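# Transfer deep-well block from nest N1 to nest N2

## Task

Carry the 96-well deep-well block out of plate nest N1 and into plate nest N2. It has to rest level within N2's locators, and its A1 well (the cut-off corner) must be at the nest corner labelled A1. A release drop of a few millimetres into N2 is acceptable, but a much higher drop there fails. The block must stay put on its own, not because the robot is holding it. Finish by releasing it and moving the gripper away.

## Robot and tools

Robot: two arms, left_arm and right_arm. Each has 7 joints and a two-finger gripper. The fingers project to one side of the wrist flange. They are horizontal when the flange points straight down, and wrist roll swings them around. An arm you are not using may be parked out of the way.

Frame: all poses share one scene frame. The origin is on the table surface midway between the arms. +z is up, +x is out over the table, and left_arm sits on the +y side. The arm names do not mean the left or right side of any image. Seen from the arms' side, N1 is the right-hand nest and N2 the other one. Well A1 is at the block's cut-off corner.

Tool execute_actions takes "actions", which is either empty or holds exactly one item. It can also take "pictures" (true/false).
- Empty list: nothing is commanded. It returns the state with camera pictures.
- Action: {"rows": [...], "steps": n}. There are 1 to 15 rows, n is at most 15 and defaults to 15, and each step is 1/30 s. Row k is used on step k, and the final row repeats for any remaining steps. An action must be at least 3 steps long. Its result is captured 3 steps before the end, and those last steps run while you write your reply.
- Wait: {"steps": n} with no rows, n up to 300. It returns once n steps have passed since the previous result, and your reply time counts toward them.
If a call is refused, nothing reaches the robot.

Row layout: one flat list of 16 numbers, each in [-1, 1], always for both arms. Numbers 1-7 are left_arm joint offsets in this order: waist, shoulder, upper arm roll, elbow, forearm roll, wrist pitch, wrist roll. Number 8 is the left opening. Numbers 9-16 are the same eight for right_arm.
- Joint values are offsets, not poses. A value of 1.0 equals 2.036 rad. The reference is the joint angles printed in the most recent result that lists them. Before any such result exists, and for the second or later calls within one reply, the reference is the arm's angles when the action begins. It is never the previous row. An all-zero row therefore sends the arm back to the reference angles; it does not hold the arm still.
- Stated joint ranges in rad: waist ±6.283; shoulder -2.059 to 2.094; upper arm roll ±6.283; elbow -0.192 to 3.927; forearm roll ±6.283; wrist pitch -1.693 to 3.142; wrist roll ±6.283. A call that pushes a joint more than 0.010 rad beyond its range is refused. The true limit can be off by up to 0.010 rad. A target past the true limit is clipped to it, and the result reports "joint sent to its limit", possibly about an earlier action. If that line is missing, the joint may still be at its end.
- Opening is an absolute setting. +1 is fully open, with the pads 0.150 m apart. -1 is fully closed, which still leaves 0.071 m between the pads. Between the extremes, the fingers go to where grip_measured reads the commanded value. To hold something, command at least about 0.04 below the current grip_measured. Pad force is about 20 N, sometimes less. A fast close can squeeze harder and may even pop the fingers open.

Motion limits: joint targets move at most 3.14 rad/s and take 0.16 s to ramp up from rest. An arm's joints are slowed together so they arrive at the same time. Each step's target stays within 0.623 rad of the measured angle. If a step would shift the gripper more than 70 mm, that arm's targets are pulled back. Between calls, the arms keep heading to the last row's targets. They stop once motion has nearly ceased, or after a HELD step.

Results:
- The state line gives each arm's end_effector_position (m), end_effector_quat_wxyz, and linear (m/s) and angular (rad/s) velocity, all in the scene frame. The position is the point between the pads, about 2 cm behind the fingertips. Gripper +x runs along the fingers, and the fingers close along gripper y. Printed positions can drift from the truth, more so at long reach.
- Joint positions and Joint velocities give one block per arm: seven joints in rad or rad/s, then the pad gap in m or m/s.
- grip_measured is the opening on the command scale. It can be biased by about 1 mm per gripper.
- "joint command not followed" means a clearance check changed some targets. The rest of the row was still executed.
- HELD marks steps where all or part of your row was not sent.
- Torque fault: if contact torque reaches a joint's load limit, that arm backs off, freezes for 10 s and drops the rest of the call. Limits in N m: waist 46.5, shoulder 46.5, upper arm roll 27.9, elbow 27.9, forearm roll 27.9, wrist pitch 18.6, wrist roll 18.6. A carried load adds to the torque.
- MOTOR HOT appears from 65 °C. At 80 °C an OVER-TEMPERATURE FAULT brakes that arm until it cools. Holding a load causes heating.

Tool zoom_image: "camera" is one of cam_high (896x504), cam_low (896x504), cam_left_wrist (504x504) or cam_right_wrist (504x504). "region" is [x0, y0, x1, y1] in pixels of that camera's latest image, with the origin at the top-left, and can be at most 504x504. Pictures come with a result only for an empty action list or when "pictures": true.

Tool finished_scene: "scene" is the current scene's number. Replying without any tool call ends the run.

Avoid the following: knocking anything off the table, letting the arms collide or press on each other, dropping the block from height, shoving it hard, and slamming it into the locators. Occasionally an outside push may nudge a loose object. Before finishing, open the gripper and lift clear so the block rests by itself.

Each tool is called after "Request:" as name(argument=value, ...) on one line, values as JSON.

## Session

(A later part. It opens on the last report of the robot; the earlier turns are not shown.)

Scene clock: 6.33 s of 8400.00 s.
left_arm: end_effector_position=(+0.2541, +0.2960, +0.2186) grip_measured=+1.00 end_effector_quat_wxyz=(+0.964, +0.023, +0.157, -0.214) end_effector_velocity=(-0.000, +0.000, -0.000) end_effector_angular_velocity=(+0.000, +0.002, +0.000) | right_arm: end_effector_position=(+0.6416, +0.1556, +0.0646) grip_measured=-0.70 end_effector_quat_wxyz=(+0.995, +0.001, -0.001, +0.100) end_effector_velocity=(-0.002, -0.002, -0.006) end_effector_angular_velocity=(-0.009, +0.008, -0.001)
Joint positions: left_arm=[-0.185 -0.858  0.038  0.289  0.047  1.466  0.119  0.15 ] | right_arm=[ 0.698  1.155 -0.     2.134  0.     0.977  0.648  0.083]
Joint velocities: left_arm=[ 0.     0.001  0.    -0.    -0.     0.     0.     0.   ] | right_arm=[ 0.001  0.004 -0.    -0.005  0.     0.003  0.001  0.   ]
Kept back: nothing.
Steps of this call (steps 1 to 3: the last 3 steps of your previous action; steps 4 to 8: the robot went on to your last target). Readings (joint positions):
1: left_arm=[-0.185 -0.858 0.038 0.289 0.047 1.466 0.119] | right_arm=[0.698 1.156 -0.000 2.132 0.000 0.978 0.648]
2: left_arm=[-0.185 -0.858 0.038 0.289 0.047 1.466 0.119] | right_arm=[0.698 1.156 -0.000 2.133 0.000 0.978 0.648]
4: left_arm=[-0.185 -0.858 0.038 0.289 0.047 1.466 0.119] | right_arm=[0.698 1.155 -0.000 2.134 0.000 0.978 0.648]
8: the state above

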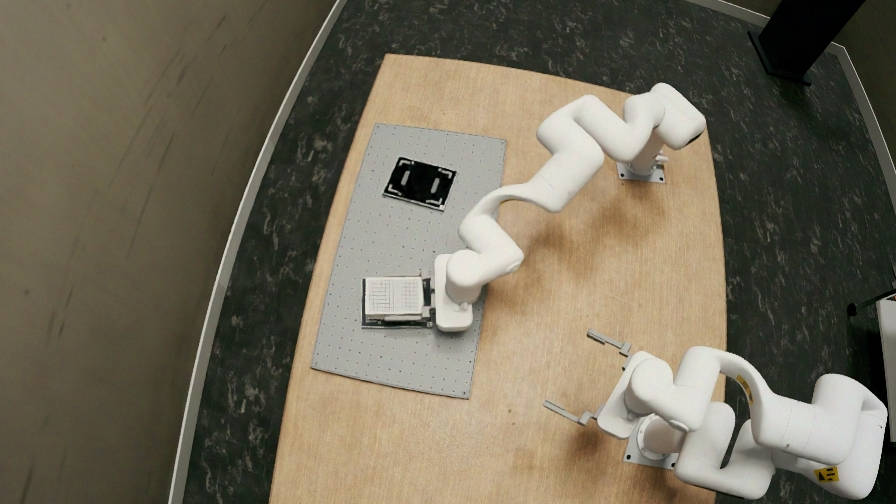

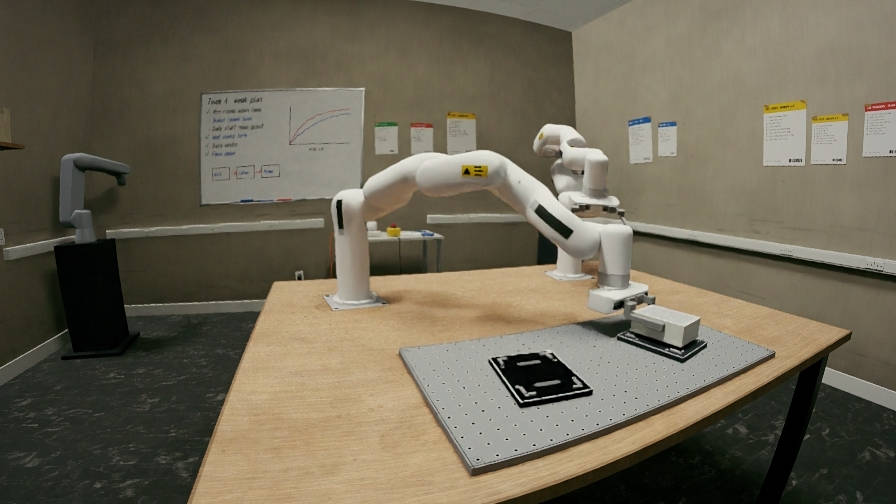

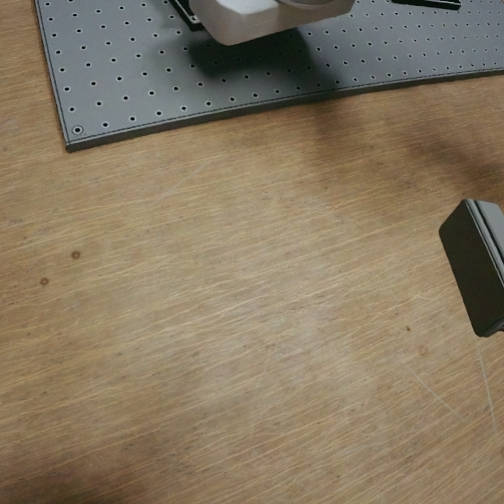

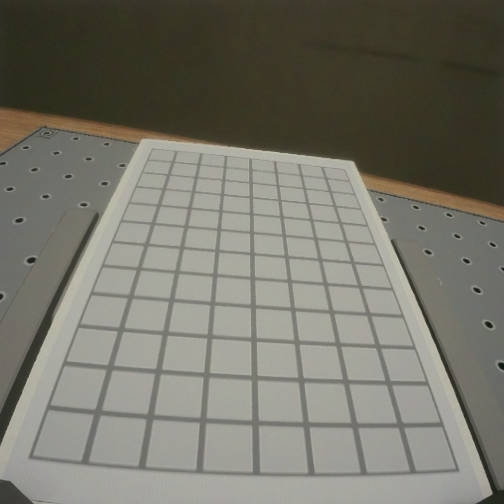

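Request:
execute_actions(actions=[{"rows": [[0,0,0,0,0,0,0,1,0.0001,-0.0003,0,-0.0017,0,-0.0006,0.0001,-0.78],[0,0,0,0,0,0,0,1,0.0002,-0.0008,0,-0.0036,0,-0.0018,0.0002,-0.78],[0,0,0,0,0,0,0,1,0.0003,-0.0011,0,-0.0053,0,-0.0033,0.0003,-0.78],[0,0,0,0,0,0,0,1,0.0003,-0.001,0,-0.0066,0,-0.0047,0.0003,-0.78],[0,0,0,0,0,0,0,1,0.0003,-0.0004,0,-0.0069,0,-0.0057,0.0003,-0.78],[0,0,0,0,0,0,0,1,0.0003,0.0006,0,-0.0065,0,-0.0063,0.0003,-0.78],[0,0,0,0,0,0,0,1,0.0003,0.0016,0,-0.0061,0,-0.0069,0.0003,-0.78],[0,0,0,0,0,0,0,1,0.0003,0.0025,0,-0.0058,0,-0.0075,0.0003,-0.78],[0,0,0,0,0,0,0,1,0.0003,0.003,0,-0.0056,0,-0.0078,0.0003,-0.78]], "steps": 15}])

Request:
execute_actions(actions=[{"steps": 6}], pictures=true)

Request:
zoom_image(camera="cam_high", region=[356, 298, 388, 330])

Request:
zoom_image(camera="cam_low", region=[660, 325, 710, 365])

Request:
zoom_image(camera="cam_low", region=[612, 315, 662, 355])

Scene clock: 7.17 s of 8400.00 s.
left_arm: end_effector_position=(+0.2541, +0.2960, +0.2186) grip_measured=+1.00 end_effector_quat_wxyz=(+0.964, +0.023, +0.157, -0.214) end_effector_velocity=(+0.001, -0.000, +0.001) end_effector_angular_velocity=(-0.001, -0.003, -0.000) | right_arm: end_effector_position=(+0.6399, +0.1541, +0.0565) grip_measured=-0.70 end_effector_quat_wxyz=(+0.995, -0.000, +0.000, +0.100) end_effector_velocity=(+0.006, -0.002, +0.003) end_effector_angular_velocity=(+0.009, -0.014, -0.006)
Joint positions: left_arm=[-0.185 -0.858  0.038  0.289  0.047  1.466  0.119  0.15 ] | right_arm=[ 0.698  1.161 -0.     2.122  0.     0.962  0.649  0.083]
Joint velocities: left_arm=[ 0.    -0.001 -0.     0.002 -0.    -0.     0.     0.   ] | right_arm=[-0.005  0.007 -0.004  0.011 -0.001 -0.012  0.001  0.   ]
Steps of this call (steps 1 to 13: the robot went on to your last target; steps 14 to 25: the first 12 steps of this action). Readings (joint positions):
14: left_arm=[-0.185 -0.858 0.038 0.289 0.047 1.466 0.119] | right_arm=[0.698 1.156 -0.000 2.134 0.000 0.977 0.648]
15: left_arm=[-0.185 -0.858 0.038 0.289 0.047 1.466 0.119] | right_arm=[0.698 1.155 -0.000 2.133 0.000 0.977 0.648]
17: left_arm=[-0.185 -0.858 0.038 0.289 0.047 1.466 0.119] | right_arm=[0.698 1.153 -0.000 2.128 0.000 0.974 0.649]
21: left_arm=[-0.185 -0.858 0.038 0.289 0.047 1.466 0.119] | right_arm=[0.698 1.156 -0.000 2.122 0.000 0.966 0.649]
25: the state above

Scene clock: 7.37 s of 8400.00 s.
left_arm: end_effector_position=(+0.2541, +0.2960, +0.2186) grip_measured=+1.00 end_effector_quat_wxyz=(+0.964, +0.023, +0.157, -0.214) end_effector_velocity=(+0.000, +0.000, +0.000) end_effector_angular_velocity=(-0.001, -0.000, +0.001) | right_arm: end_effector_position=(+0.6399, +0.1545, +0.0569) grip_measured=-0.70 end_effector_quat_wxyz=(+0.995, +0.000, -0.000, +0.100) end_effector_velocity=(-0.001, -0.000, -0.001) end_effector_angular_velocity=(-0.002, +0.001, +0.000)
Joint positions: left_arm=[-0.185 -0.858  0.038  0.289  0.047  1.466  0.119  0.15 ] | right_arm=[ 0.699  1.161 -0.     2.123  0.     0.962  0.649  0.083]
Joint velocities: left_arm=[-0.     0.001  0.001  0.001 -0.    -0.001 -0.     0.   ] | right_arm=[ 0.001  0.     0.    -0.001 -0.001  0.001  0.001 -0.   ]
Kept back: nothing.
Steps of this call (steps 1 to 3: the last 3 steps of your previous action; steps 4 to 6: the robot went on to your last target). Readings (joint positions):
1: left_arm=[-0.185 -0.858 0.038 0.289 0.047 1.466 0.119] | right_arm=[0.698 1.161 -0.000 2.123 0.000 0.962 0.649]
2: left_arm=[-0.185 -0.858 0.038 0.289 0.047 1.466 0.119] | right_arm=[0.698 1.161 -0.000 2.123 0.000 0.962 0.649]
4: left_arm=[-0.185 -0.858 0.038 0.289 0.047 1.466 0.119] | right_arm=[0.698 1.161 -0.000 2.123 0.000 0.962 0.649]
6: the state above

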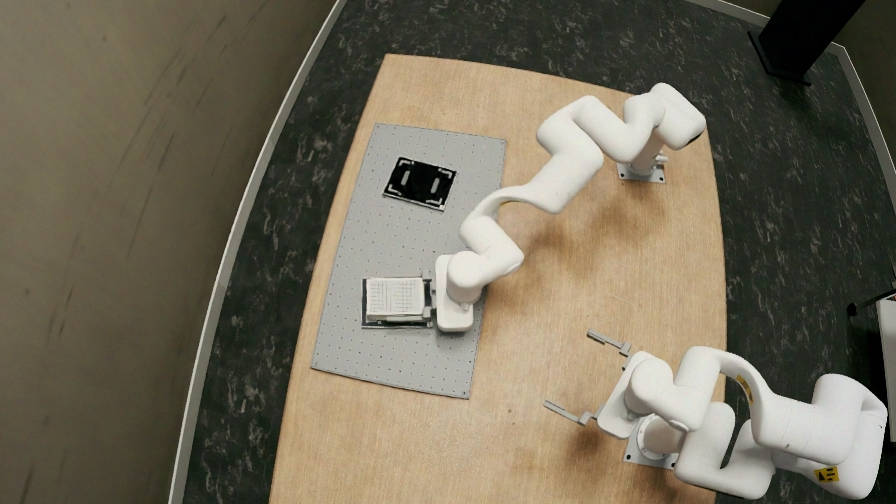

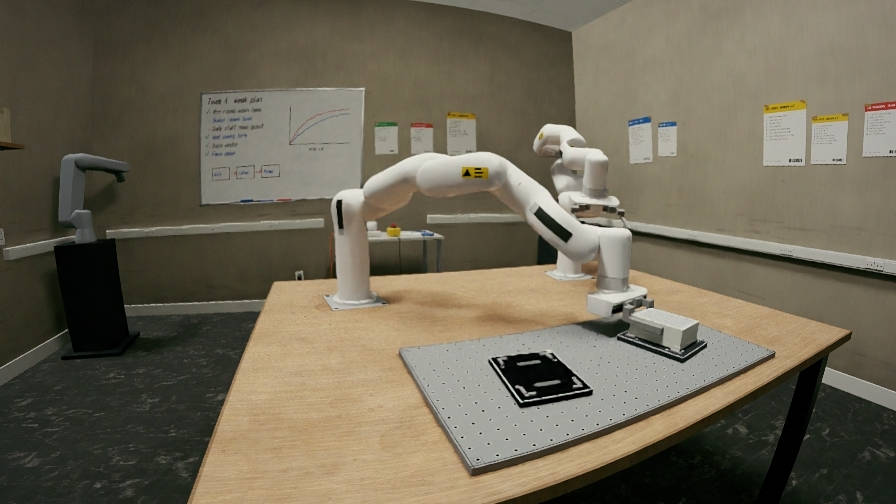

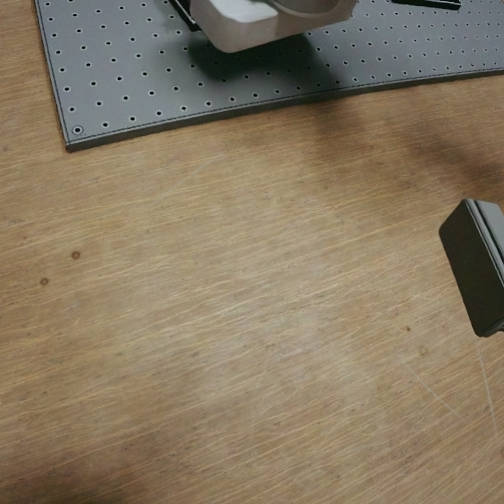

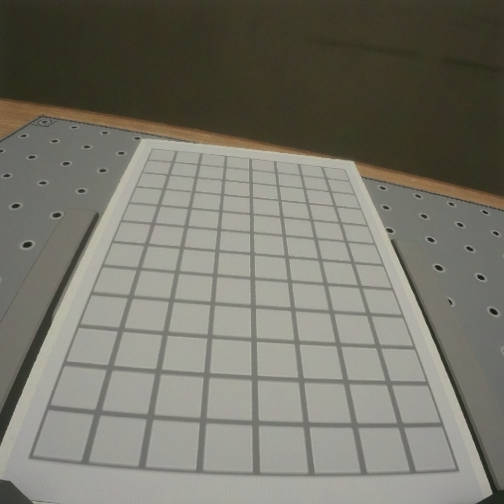

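Region (356, 298, 388, 330) of cam_high's 896x504 image, scaled by 15.750, with more detail than that image has.

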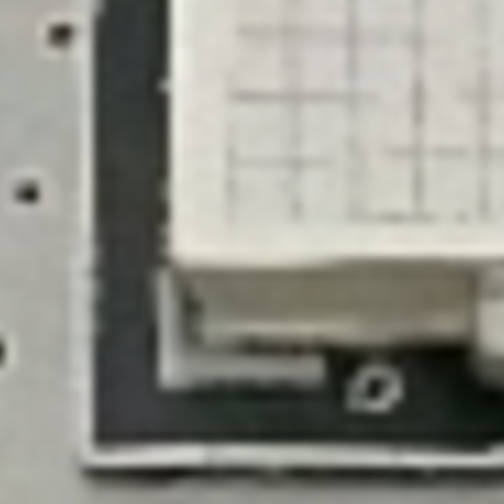

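Region (660, 325, 710, 365) of cam_low's 896x504 image, scaled by 10.080, with more detail than that image has; it fills the top 403 rows of this view, and the rest is white.

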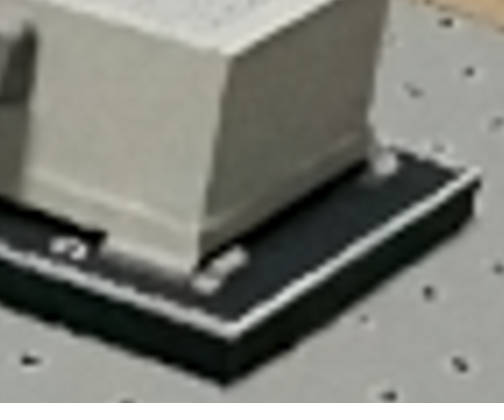

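Region (612, 315, 662, 355) of cam_low's 896x504 image, scaled by 10.080, with more detail than that image has; it fills the top 403 rows of this view, and the rest is white.

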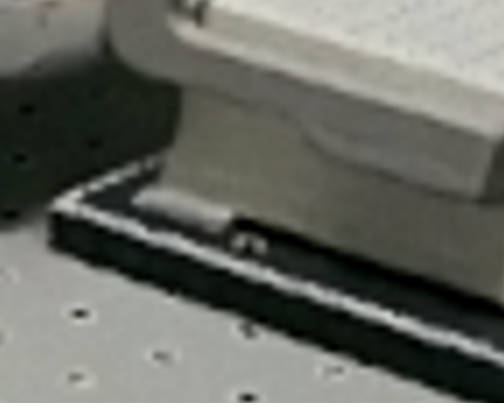

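Request:
execute_actions(actions=[{"rows": [[0,0,0,0,0,0,0,1,-0.0002,0.0004,0,0.0009,0,0.0004,-0.0002,-0.78],[0,0,0,0,0,0,0,1,-0.0004,0.001,0,0.0019,0,0.0009,-0.0004,-0.78],[0,0,0,0,0,0,0,1,-0.0004,0.001,0,0.0019,0,0.0009,-0.0004,-0.78],[0,0,0,0,0,0,0,1,-0.0004,0.0016,0,0.0021,0,0.0005,-0.0004,-0.78],[0,0,0,0,0,0,0,1,-0.0004,0.0022,0,0.0024,0,0.0001,-0.0004,-0.78],[0,0,0,0,0,0,0,1,-0.0004,0.0028,0,0.0026,0,-0.0002,-0.0004,-0.78],[0,0,0,0,0,0,0,1,-0.0004,0.0035,0,0.0028,0,-0.0006,-0.0004,-0.78],[0,0,0,0,0,0,0,1,-0.0004,0.0041,0,0.0031,0,-0.001,-0.0004,-0.78],[0,0,0,0,0,0,0,1,-0.0004,0.0047,0,0.0033,0,-0.0014,-0.0004,-0.78]], "steps": 15}])

Request:
execute_actions(actions=[{"steps": 4}], pictures=true)

Request:
zoom_image(camera="cam_high", region=[356, 298, 388, 330])

Request:
zoom_image(camera="cam_low", region=[660, 325, 710, 365])

Request:
zoom_image(camera="cam_low", region=[612, 315, 662, 355])

Scene clock: 8.07 s of 8400.00 s.
left_arm: end_effector_position=(+0.2541, +0.2960, +0.2186) grip_measured=+1.00 end_effector_quat_wxyz=(+0.964, +0.023, +0.157, -0.214) end_effector_velocity=(+0.000, -0.000, +0.000) end_effector_angular_velocity=(+0.001, -0.001, -0.001) | right_arm: end_effector_position=(+0.6408, +0.1544, +0.0542) grip_measured=-0.70 end_effector_quat_wxyz=(+0.995, +0.001, -0.001, +0.100) end_effector_velocity=(-0.001, +0.001, -0.004) end_effector_angular_velocity=(-0.000, -0.001, +0.002)
Joint positions: left_arm=[-0.185 -0.858  0.038  0.289  0.047  1.466  0.119  0.15 ] | right_arm=[ 0.698  1.17  -0.     2.13   0.     0.959  0.648  0.083]
Joint velocities: left_arm=[-0.     0.001 -0.001  0.001  0.    -0.    -0.     0.   ] | right_arm=[ 0.002  0.009  0.001  0.003 -0.002 -0.006  0.001  0.   ]
Steps of this call (steps 1 to 9: the robot went on to your last target; steps 10 to 21: the first 12 steps of this action). Readings (joint positions):
10: left_arm=[-0.185 -0.858 0.038 0.289 0.047 1.466 0.119] | right_arm=[0.698 1.161 -0.000 2.123 0.000 0.962 0.649]
11: left_arm=[-0.185 -0.858 0.038 0.289 0.047 1.466 0.119] | right_arm=[0.698 1.161 -0.000 2.124 0.000 0.962 0.649]
13: left_arm=[-0.185 -0.858 0.038 0.289 0.047 1.466 0.119] | right_arm=[0.698 1.162 -0.000 2.126 0.000 0.963 0.648]
17: left_arm=[-0.185 -0.858 0.038 0.289 0.047 1.466 0.119] | right_arm=[0.698 1.166 -0.000 2.128 0.000 0.961 0.648]
21: the state above

Scene clock: 8.20 s of 8400.00 s.
left_arm: end_effector_position=(+0.2541, +0.2960, +0.2186) grip_measured=+1.00 end_effector_quat_wxyz=(+0.964, +0.023, +0.157, -0.214) end_effector_velocity=(+0.000, -0.000, +0.000) end_effector_angular_velocity=(-0.001, -0.001, +0.000) | right_arm: end_effector_position=(+0.6408, +0.1544, +0.0540) grip_measured=-0.70 end_effector_quat_wxyz=(+0.995, +0.001, -0.001, +0.100) end_effector_velocity=(-0.000, -0.000, -0.001) end_effector_angular_velocity=(-0.001, +0.001, +0.000)
Joint positions: left_arm=[-0.185 -0.858  0.038  0.289  0.047  1.466  0.119  0.15 ] | right_arm=[ 0.698  1.17  -0.     2.13   0.     0.958  0.648  0.083]
Joint velocities: left_arm=[ 0.    -0.001 -0.     0.    -0.001 -0.001  0.001  0.   ] | right_arm=[-0.     0.     0.    -0.001  0.001  0.    -0.001 -0.   ]
Kept back: nothing.
Steps of this call (steps 1 to 3: the last 3 steps of your previous action; step 4: the robot went on to your last target). Readings (joint positions):
1: left_arm=[-0.185 -0.858 0.038 0.289 0.047 1.466 0.119] | right_arm=[0.698 1.170 -0.000 2.130 0.000 0.958 0.648]
2: left_arm=[-0.185 -0.858 0.038 0.289 0.047 1.466 0.119] | right_arm=[0.698 1.170 -0.000 2.130 0.000 0.958 0.648]
4: the state above

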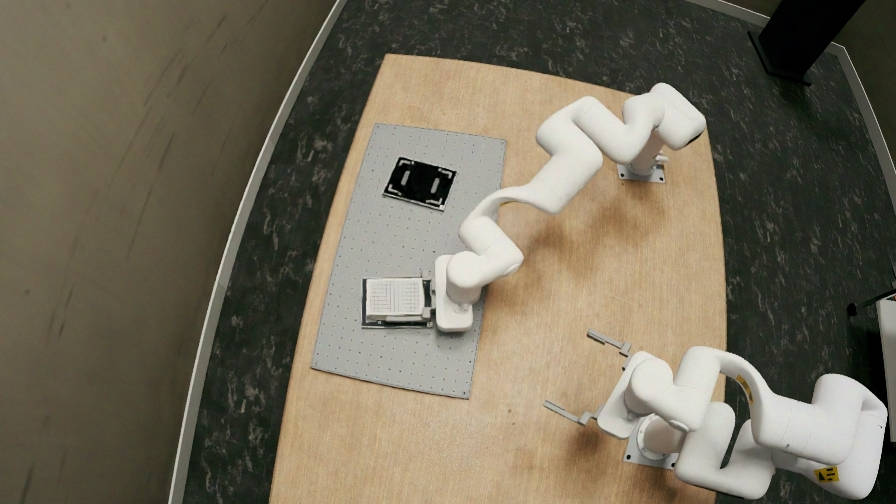

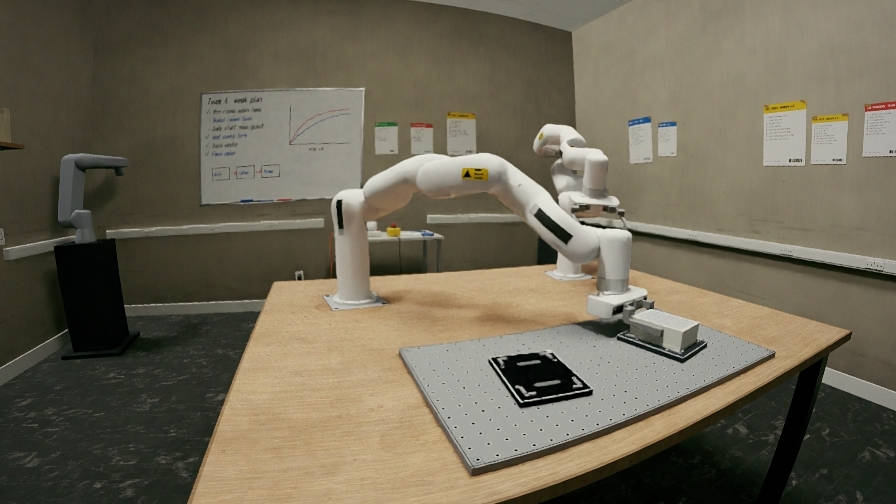

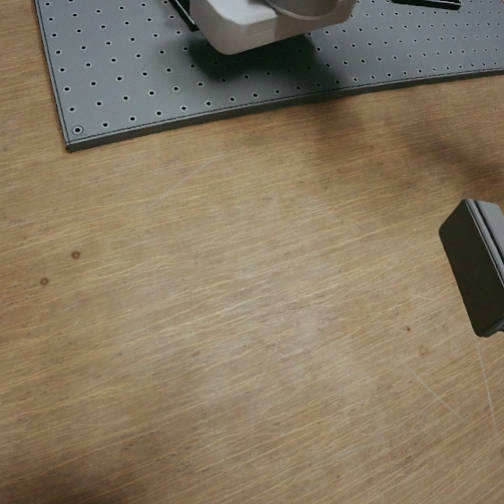

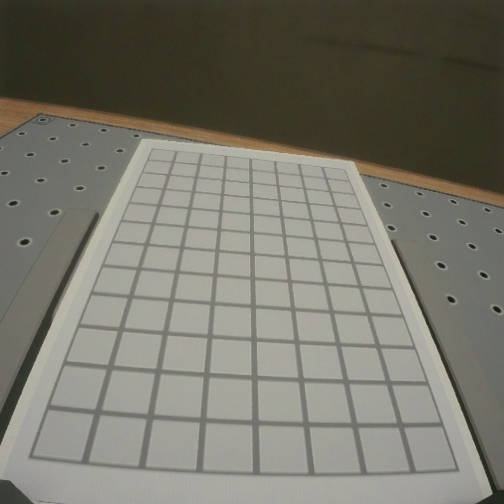

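Region (356, 298, 388, 330) of cam_high's 896x504 image, scaled by 15.750, with more detail than that image has.

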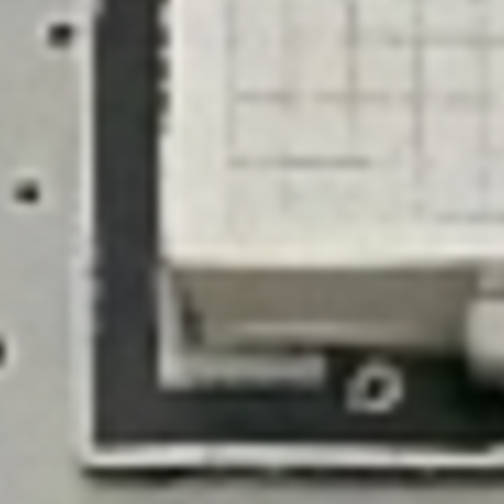

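Region (660, 325, 710, 365) of cam_low's 896x504 image, scaled by 10.080, with more detail than that image has; it fills the top 403 rows of this view, and the rest is white.

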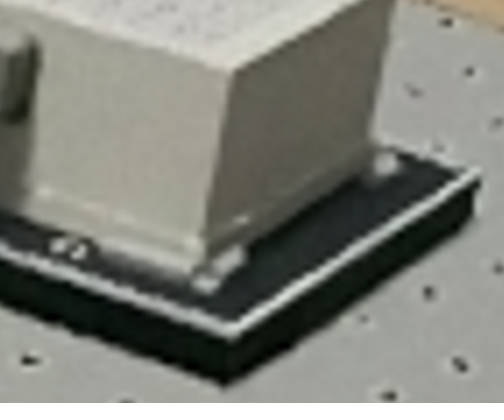

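Region (612, 315, 662, 355) of cam_low's 896x504 image, scaled by 10.080, with more detail than that image has; it fills the top 403 rows of this view, and the rest is white.

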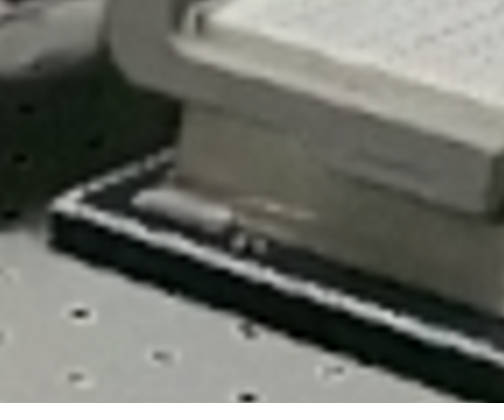

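Request:
execute_actions(actions=[{"rows": [[0,0,0,0,0,0,0,1,0,0.0004,0,0.0001,0,-0.0001,0,-0.78],[0,0,0,0,0,0,0,1,0,0.0007,0,0.0002,0,-0.0002,0,-0.78],[0,0,0,0,0,0,0,1,0,0.0007,0,0.0002,0,-0.0002,0,-0.74],[0,0,0,0,0,0,0,1,0,0.0007,0,0.0002,0,-0.0002,0,-0.7],[0,0,0,0,0,0,0,1,0,0.0007,0,0.0002,0,-0.0002,0,-0.67],[0,0,0,0,0,0,0,1,0,0.0007,0,0.0002,0,-0.0002,0,-0.62],[0,0,0,0,0,0,0,1,0,0.0007,0,0.0002,0,-0.0002,0,-0.5],[0,0,0,0,0,0,0,1,0,0.0007,0,0.0002,0,-0.0002,0,-0.3],[0,0,0,0,0,0,0,1,0,0,0,0,0,0,0,-0.1],[0,0,0,0,0,0,0,1,0,-0.003,0,-0.0011,0,0.0019,0,0.1],[0,0,0,0,0,0,0,1,0,-0.008,0,-0.003,0,0.005,0,0.3],[0,0,0,0,0,0,0,1,0,-0.015,0,-0.0055,0,0.0095,0,0.5],[0,0,0,0,0,0,0,1,0,-0.024,0,-0.0085,0,0.0155,0,0.5],[0,0,0,0,0,0,0,1,0,-0.035,0,-0.012,0,0.023,0,0.5],[0,0,0,0,0,0,0,1,0,-0.07,0,-0.022,0,0.048,0,0.5]], "steps": 15}])

Request:
execute_actions(actions=[{"steps": 7}])

Request:
execute_actions(actions=[{"rows": [[0,0,0,0,0,0,0,1,-0.003,-0.03,0,-0.02,0,0.01,0,0.5],[0,0,0,0,0,0,0,1,-0.008,-0.05,0,-0.045,0,0.005,0,0.5],[0,0,0,0,0,0,0,1,-0.016,-0.075,0,-0.08,0,-0.005,0,0.5],[0,0,0,0,0,0,0,1,-0.026,-0.10,0,-0.12,0,-0.02,0,0.5],[0,0,0,0,0,0,0,1,-0.038,-0.13,0,-0.165,0,-0.035,0,0.5],[0,0,0,0,0,0,0,1,-0.05,-0.16,0,-0.21,0,-0.05,0,0.5],[0,0,0,0,0,0,0,1,-0.062,-0.19,0,-0.255,0,-0.065,0,0.5],[0,0,0,0,0,0,0,1,-0.074,-0.22,0,-0.30,0,-0.08,0,0.5],[0,0,0,0,0,0,0,1,-0.086,-0.25,0,-0.345,0,-0.095,0,0.5],[0,0,0,0,0,0,0,1,-0.096,-0.275,0,-0.385,0,-0.11,0,0.5],[0,0,0,0,0,0,0,1,-0.105,-0.295,0,-0.415,0,-0.12,0,0.5],[0,0,0,0,0,0,0,1,-0.112,-0.31,0,-0.44,0,-0.13,0,0.5],[0,0,0,0,0,0,0,1,-0.117,-0.32,0,-0.455,0,-0.135,0,0.5],[0,0,0,0,0,0,0,1,-0.12,-0.325,0,-0.463,0,-0.138,0,0.5]], "steps": 15}])

Request:
execute_actions(actions=[{"steps": 15}], pictures=true)

Request:
zoom_image(camera="cam_high", region=[352, 260, 442, 335])

Request:
zoom_image(camera="cam_low", region=[612, 305, 712, 370])

Scene clock: 9.10 s of 8400.00 s.
left_arm: end_effector_position=(+0.2541, +0.2960, +0.2186) grip_measured=+1.00 end_effector_quat_wxyz=(+0.964, +0.023, +0.157, -0.214) end_effector_velocity=(-0.000, +0.000, -0.001) end_effector_angular_velocity=(+0.000, +0.002, +0.000) | right_arm: end_effector_position=(+0.6398, +0.1539, +0.0544) grip_measured=+0.19 end_effector_quat_wxyz=(+0.995, -0.001, +0.001, +0.100) end_effector_velocity=(-0.001, -0.007, +0.074) end_effector_angular_velocity=(-0.029, +0.021, -0.004)
Joint positions: left_arm=[-0.185 -0.858  0.038  0.289  0.047  1.466  0.119  0.15 ] | right_arm=[0.698 1.165 0.    2.126 0.    0.964 0.648 0.118]
Joint velocities: left_arm=[ 0.     0.    -0.    -0.001 -0.     0.     0.     0.   ] | right_arm=[-0.003 -0.176 -0.003 -0.086 -0.001  0.124 -0.     0.189]
Steps of this call (steps 1 to 15: the robot went on to your last target; steps 16 to 27: the first 12 steps of this action). Readings (joint positions):
16: left_arm=[-0.185 -0.858 0.038 0.289 0.047 1.466 0.119] | right_arm=[0.698 1.170 -0.000 2.130 0.000 0.959 0.648]
17: left_arm=[-0.185 -0.858 0.038 0.289 0.047 1.466 0.119] | right_arm=[0.698 1.170 -0.000 2.130 0.000 0.958 0.648]
19: left_arm=[-0.185 -0.858 0.038 0.289 0.047 1.466 0.119] | right_arm=[0.698 1.171 -0.000 2.131 0.000 0.958 0.648]
23: left_arm=[-0.185 -0.858 0.038 0.289 0.047 1.466 0.119] | right_arm=[0.698 1.172 0.000 2.130 0.000 0.959 0.648]
27: the state above

Scene clock: 9.33 s of 8400.00 s.
left_arm: end_effector_position=(+0.2541, +0.2960, +0.2186) grip_measured=+1.00 end_effector_quat_wxyz=(+0.964, +0.023, +0.157, -0.214) end_effector_velocity=(-0.000, -0.000, -0.001) end_effector_angular_velocity=(+0.000, +0.001, -0.001) | right_arm: end_effector_position=(+0.6418, +0.1555, +0.1265) grip_measured=+0.50 end_effector_quat_wxyz=(+0.995, +0.004, -0.005, +0.100) end_effector_velocity=(+0.045, +0.047, +0.400) end_effector_angular_velocity=(+0.297, -0.266, -0.002)
Joint positions: left_arm=[-0.185 -0.858  0.038  0.289  0.047  1.466  0.119  0.15 ] | right_arm=[ 0.698  1.036 -0.     2.094  0.     1.045  0.648  0.13 ]
Joint velocities: left_arm=[-0.     0.    -0.    -0.001 -0.    -0.001  0.001  0.   ] | right_arm=[-0.002 -0.47  -0.003  0.095 -0.001  0.167 -0.     0.   ]
Kept back: nothing.
Steps of this call (steps 1 to 3: the last 3 steps of your previous action; steps 4 to 7: the robot went on to your last target). Readings (joint positions):
1: left_arm=[-0.185 -0.858 0.038 0.289 0.047 1.466 0.119] | right_arm=[0.698 1.158 -0.000 2.122 0.000 0.969 0.648]
2: left_arm=[-0.185 -0.858 0.038 0.289 0.047 1.466 0.119] | right_arm=[0.698 1.146 -0.000 2.118 0.000 0.976 0.648]
4: left_arm=[-0.185 -0.858 0.038 0.289 0.047 1.466 0.119] | right_arm=[0.698 1.110 -0.000 2.105 0.000 1.003 0.648]
7: the state above

Scene clock: 9.73 s of 8400.00 s.
left_arm: end_effector_position=(+0.2541, +0.2960, +0.2186) grip_measured=+1.00 end_effector_quat_wxyz=(+0.964, +0.023, +0.157, -0.214) end_effector_velocity=(-0.000, -0.000, -0.000) end_effector_angular_velocity=(-0.000, +0.000, -0.000) | right_arm: end_effector_position=(+0.6519, +0.0319, +0.1780) grip_measured=+0.50 end_effector_quat_wxyz=(+0.999, +0.003, -0.004, +0.039) end_effector_velocity=(-0.039, -0.455, +0.054) end_effector_angular_velocity=(+0.000, +0.015, -0.425)
Joint positions: left_arm=[-0.185 -0.858  0.038  0.289  0.047  1.466  0.119  0.15 ] | right_arm=[ 0.578  0.675 -0.003  1.611  0.     0.926  0.648  0.13 ]
Joint velocities: left_arm=[ 0.     0.001 -0.    -0.    -0.    -0.001  0.     0.   ] | right_arm=[-0.432 -1.078  0.012 -1.653  0.    -0.563  0.    -0.   ]
Steps of this call (steps 1 to 12: the first 12 steps of this action). Readings (joint positions):
1: left_arm=[-0.185 -0.858 0.038 0.289 0.047 1.466 0.119] | right_arm=[0.698 1.024 -0.000 2.096 0.000 1.049 0.648]
2: left_arm=[-0.185 -0.858 0.038 0.289 0.047 1.466 0.119] | right_arm=[0.697 1.014 -0.000 2.091 0.000 1.053 0.648]
4: left_arm=[-0.185 -0.858 0.038 0.289 0.047 1.466 0.119] | right_arm=[0.690 0.973 0.002 2.036 0.000 1.056 0.648]
8: left_arm=[-0.185 -0.858 0.038 0.289 0.047 1.466 0.119] | right_arm=[0.639 0.822 0.000 1.831 0.000 1.001 0.648]
12: the state above

Scene clock: 10.23 s of 8400.00 s.
left_arm: end_effector_position=(+0.2541, +0.2960, +0.2186) grip_measured=+1.00 end_effector_quat_wxyz=(+0.964, +0.023, +0.157, -0.214) end_effector_velocity=(-0.000, -0.000, -0.000) end_effector_angular_velocity=(+0.000, +0.001, -0.001) | right_arm: end_effector_position=(+0.6210, -0.0970, +0.1861) grip_measured=+0.50 end_effector_quat_wxyz=(+1.000, +0.004, -0.005, -0.020) end_effector_velocity=(-0.004, +0.003, +0.000) end_effector_angular_velocity=(+0.003, -0.001, +0.005)
Joint positions: left_arm=[-0.185 -0.858  0.038  0.289  0.047  1.466  0.119  0.15 ] | right_arm=[0.456 0.377 0.002 1.154 0.    0.764 0.648 0.13 ]
Joint velocities: left_arm=[-0.     0.    -0.001 -0.001 -0.    -0.     0.     0.   ] | right_arm=[ 0.004 -0.006  0.003 -0.01   0.001 -0.006  0.001  0.   ]
Kept back: nothing.
Steps of this call (steps 1 to 3: the last 3 steps of your previous action; steps 4 to 15: the robot went on to your last target). Readings (joint positions):
1: left_arm=[-0.185 -0.858 0.038 0.289 0.047 1.466 0.119] | right_arm=[0.564 0.639 -0.002 1.556 0.000 0.907 0.648]
2: left_arm=[-0.185 -0.858 0.038 0.289 0.047 1.466 0.119] | right_arm=[0.549 0.604 -0.002 1.502 0.000 0.888 0.648]
4: left_arm=[-0.185 -0.858 0.038 0.289 0.047 1.466 0.119] | right_arm=[0.520 0.535 -0.002 1.396 0.000 0.851 0.648]
8: left_arm=[-0.185 -0.858 0.038 0.289 0.047 1.466 0.119] | right_arm=[0.467 0.409 -0.002 1.204 0.000 0.784 0.648]
15: the state above

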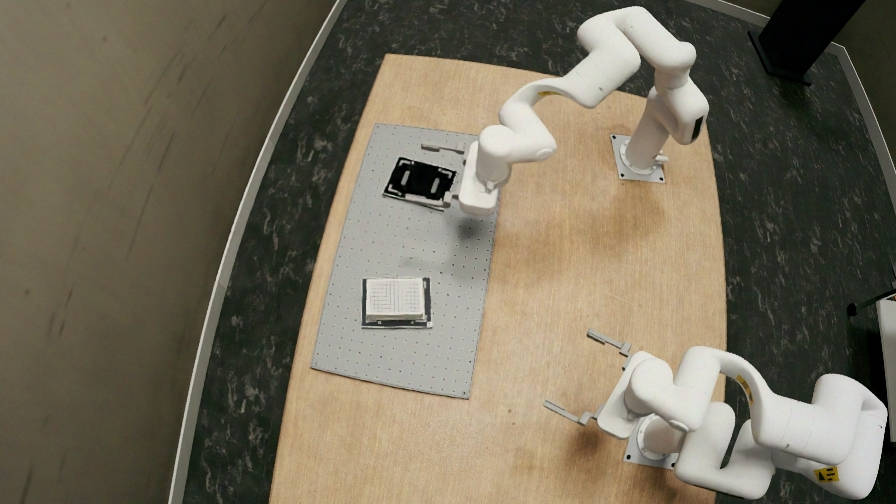

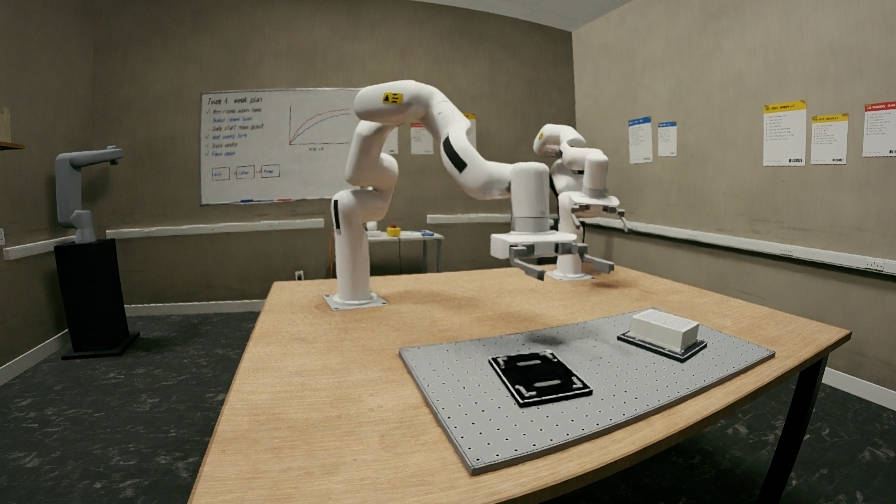

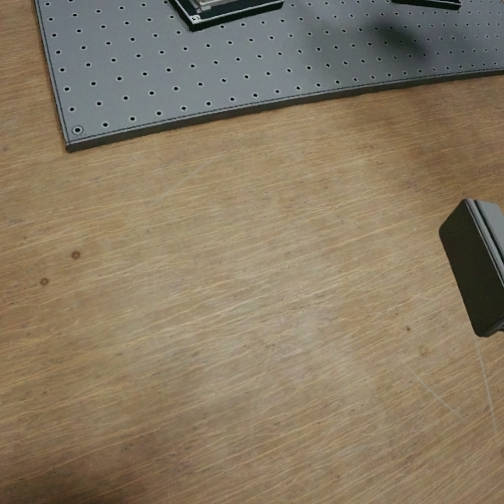

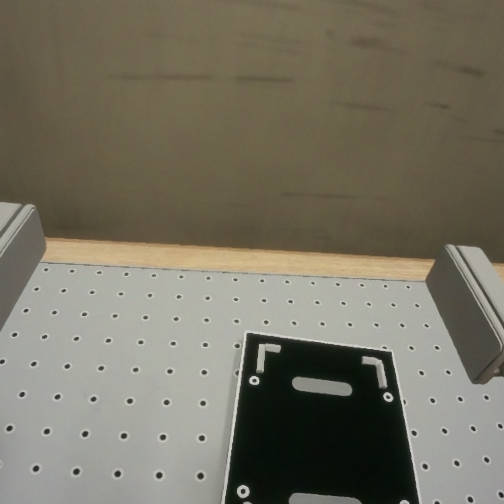

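Region (352, 260, 442, 335) of cam_high's 896x504 image, scaled by 5.600, with more detail than that image has.

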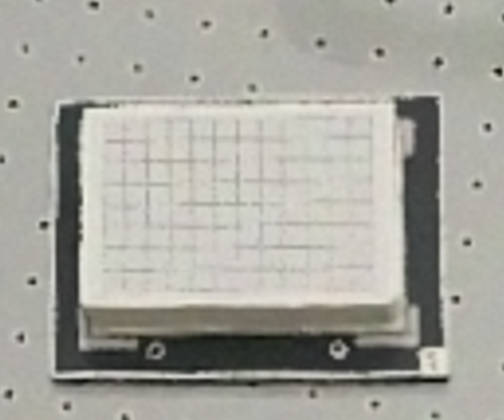

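Region (612, 305, 712, 370) of cam_low's 896x504 image, scaled by 5.040, with more detail than that image has; it fills the top 328 rows of this view, and the rest is white.

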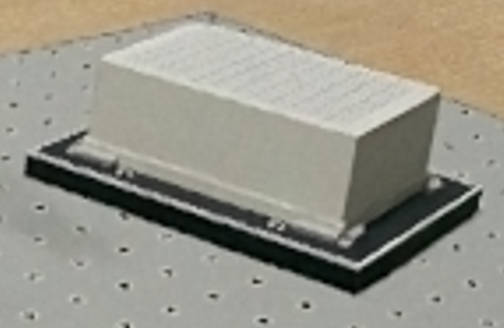

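Request:
zoom_image(camera="cam_high", region=[404, 298, 436, 330])

Request:
zoom_image(camera="cam_low", region=[612, 315, 662, 355])

Request:
zoom_image(camera="cam_left_wrist", region=[160, 0, 300, 40])

Region (404, 298, 436, 330) of cam_high's 896x504 image, scaled by 15.750, with more detail than that image has.

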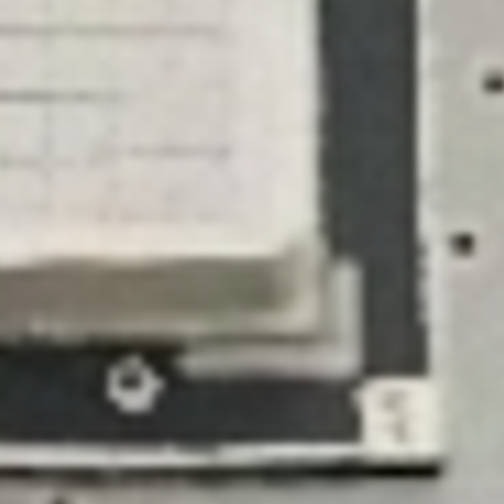

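Region (612, 315, 662, 355) of cam_low's 896x504 image, scaled by 10.080, with more detail than that image has; it fills the top 403 rows of this view, and the rest is white.

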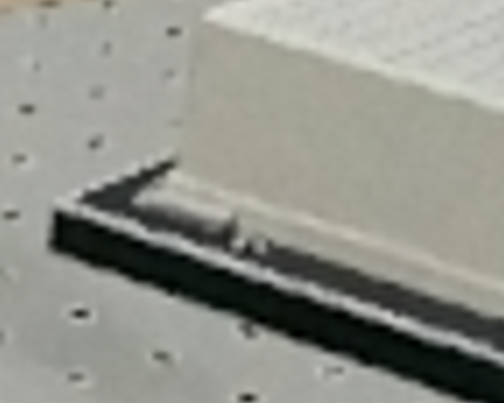

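Region (160, 0, 300, 40) of cam_left_wrist's 504x504 image, scaled by 3.600, with more detail than that image has; it fills the top 144 rows of this view, and the rest is white.

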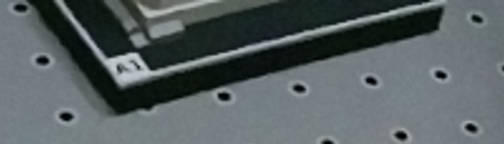

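The block is seated in N2.

Request:
finished_scene(scene=2)

The scene is finished: the task was done.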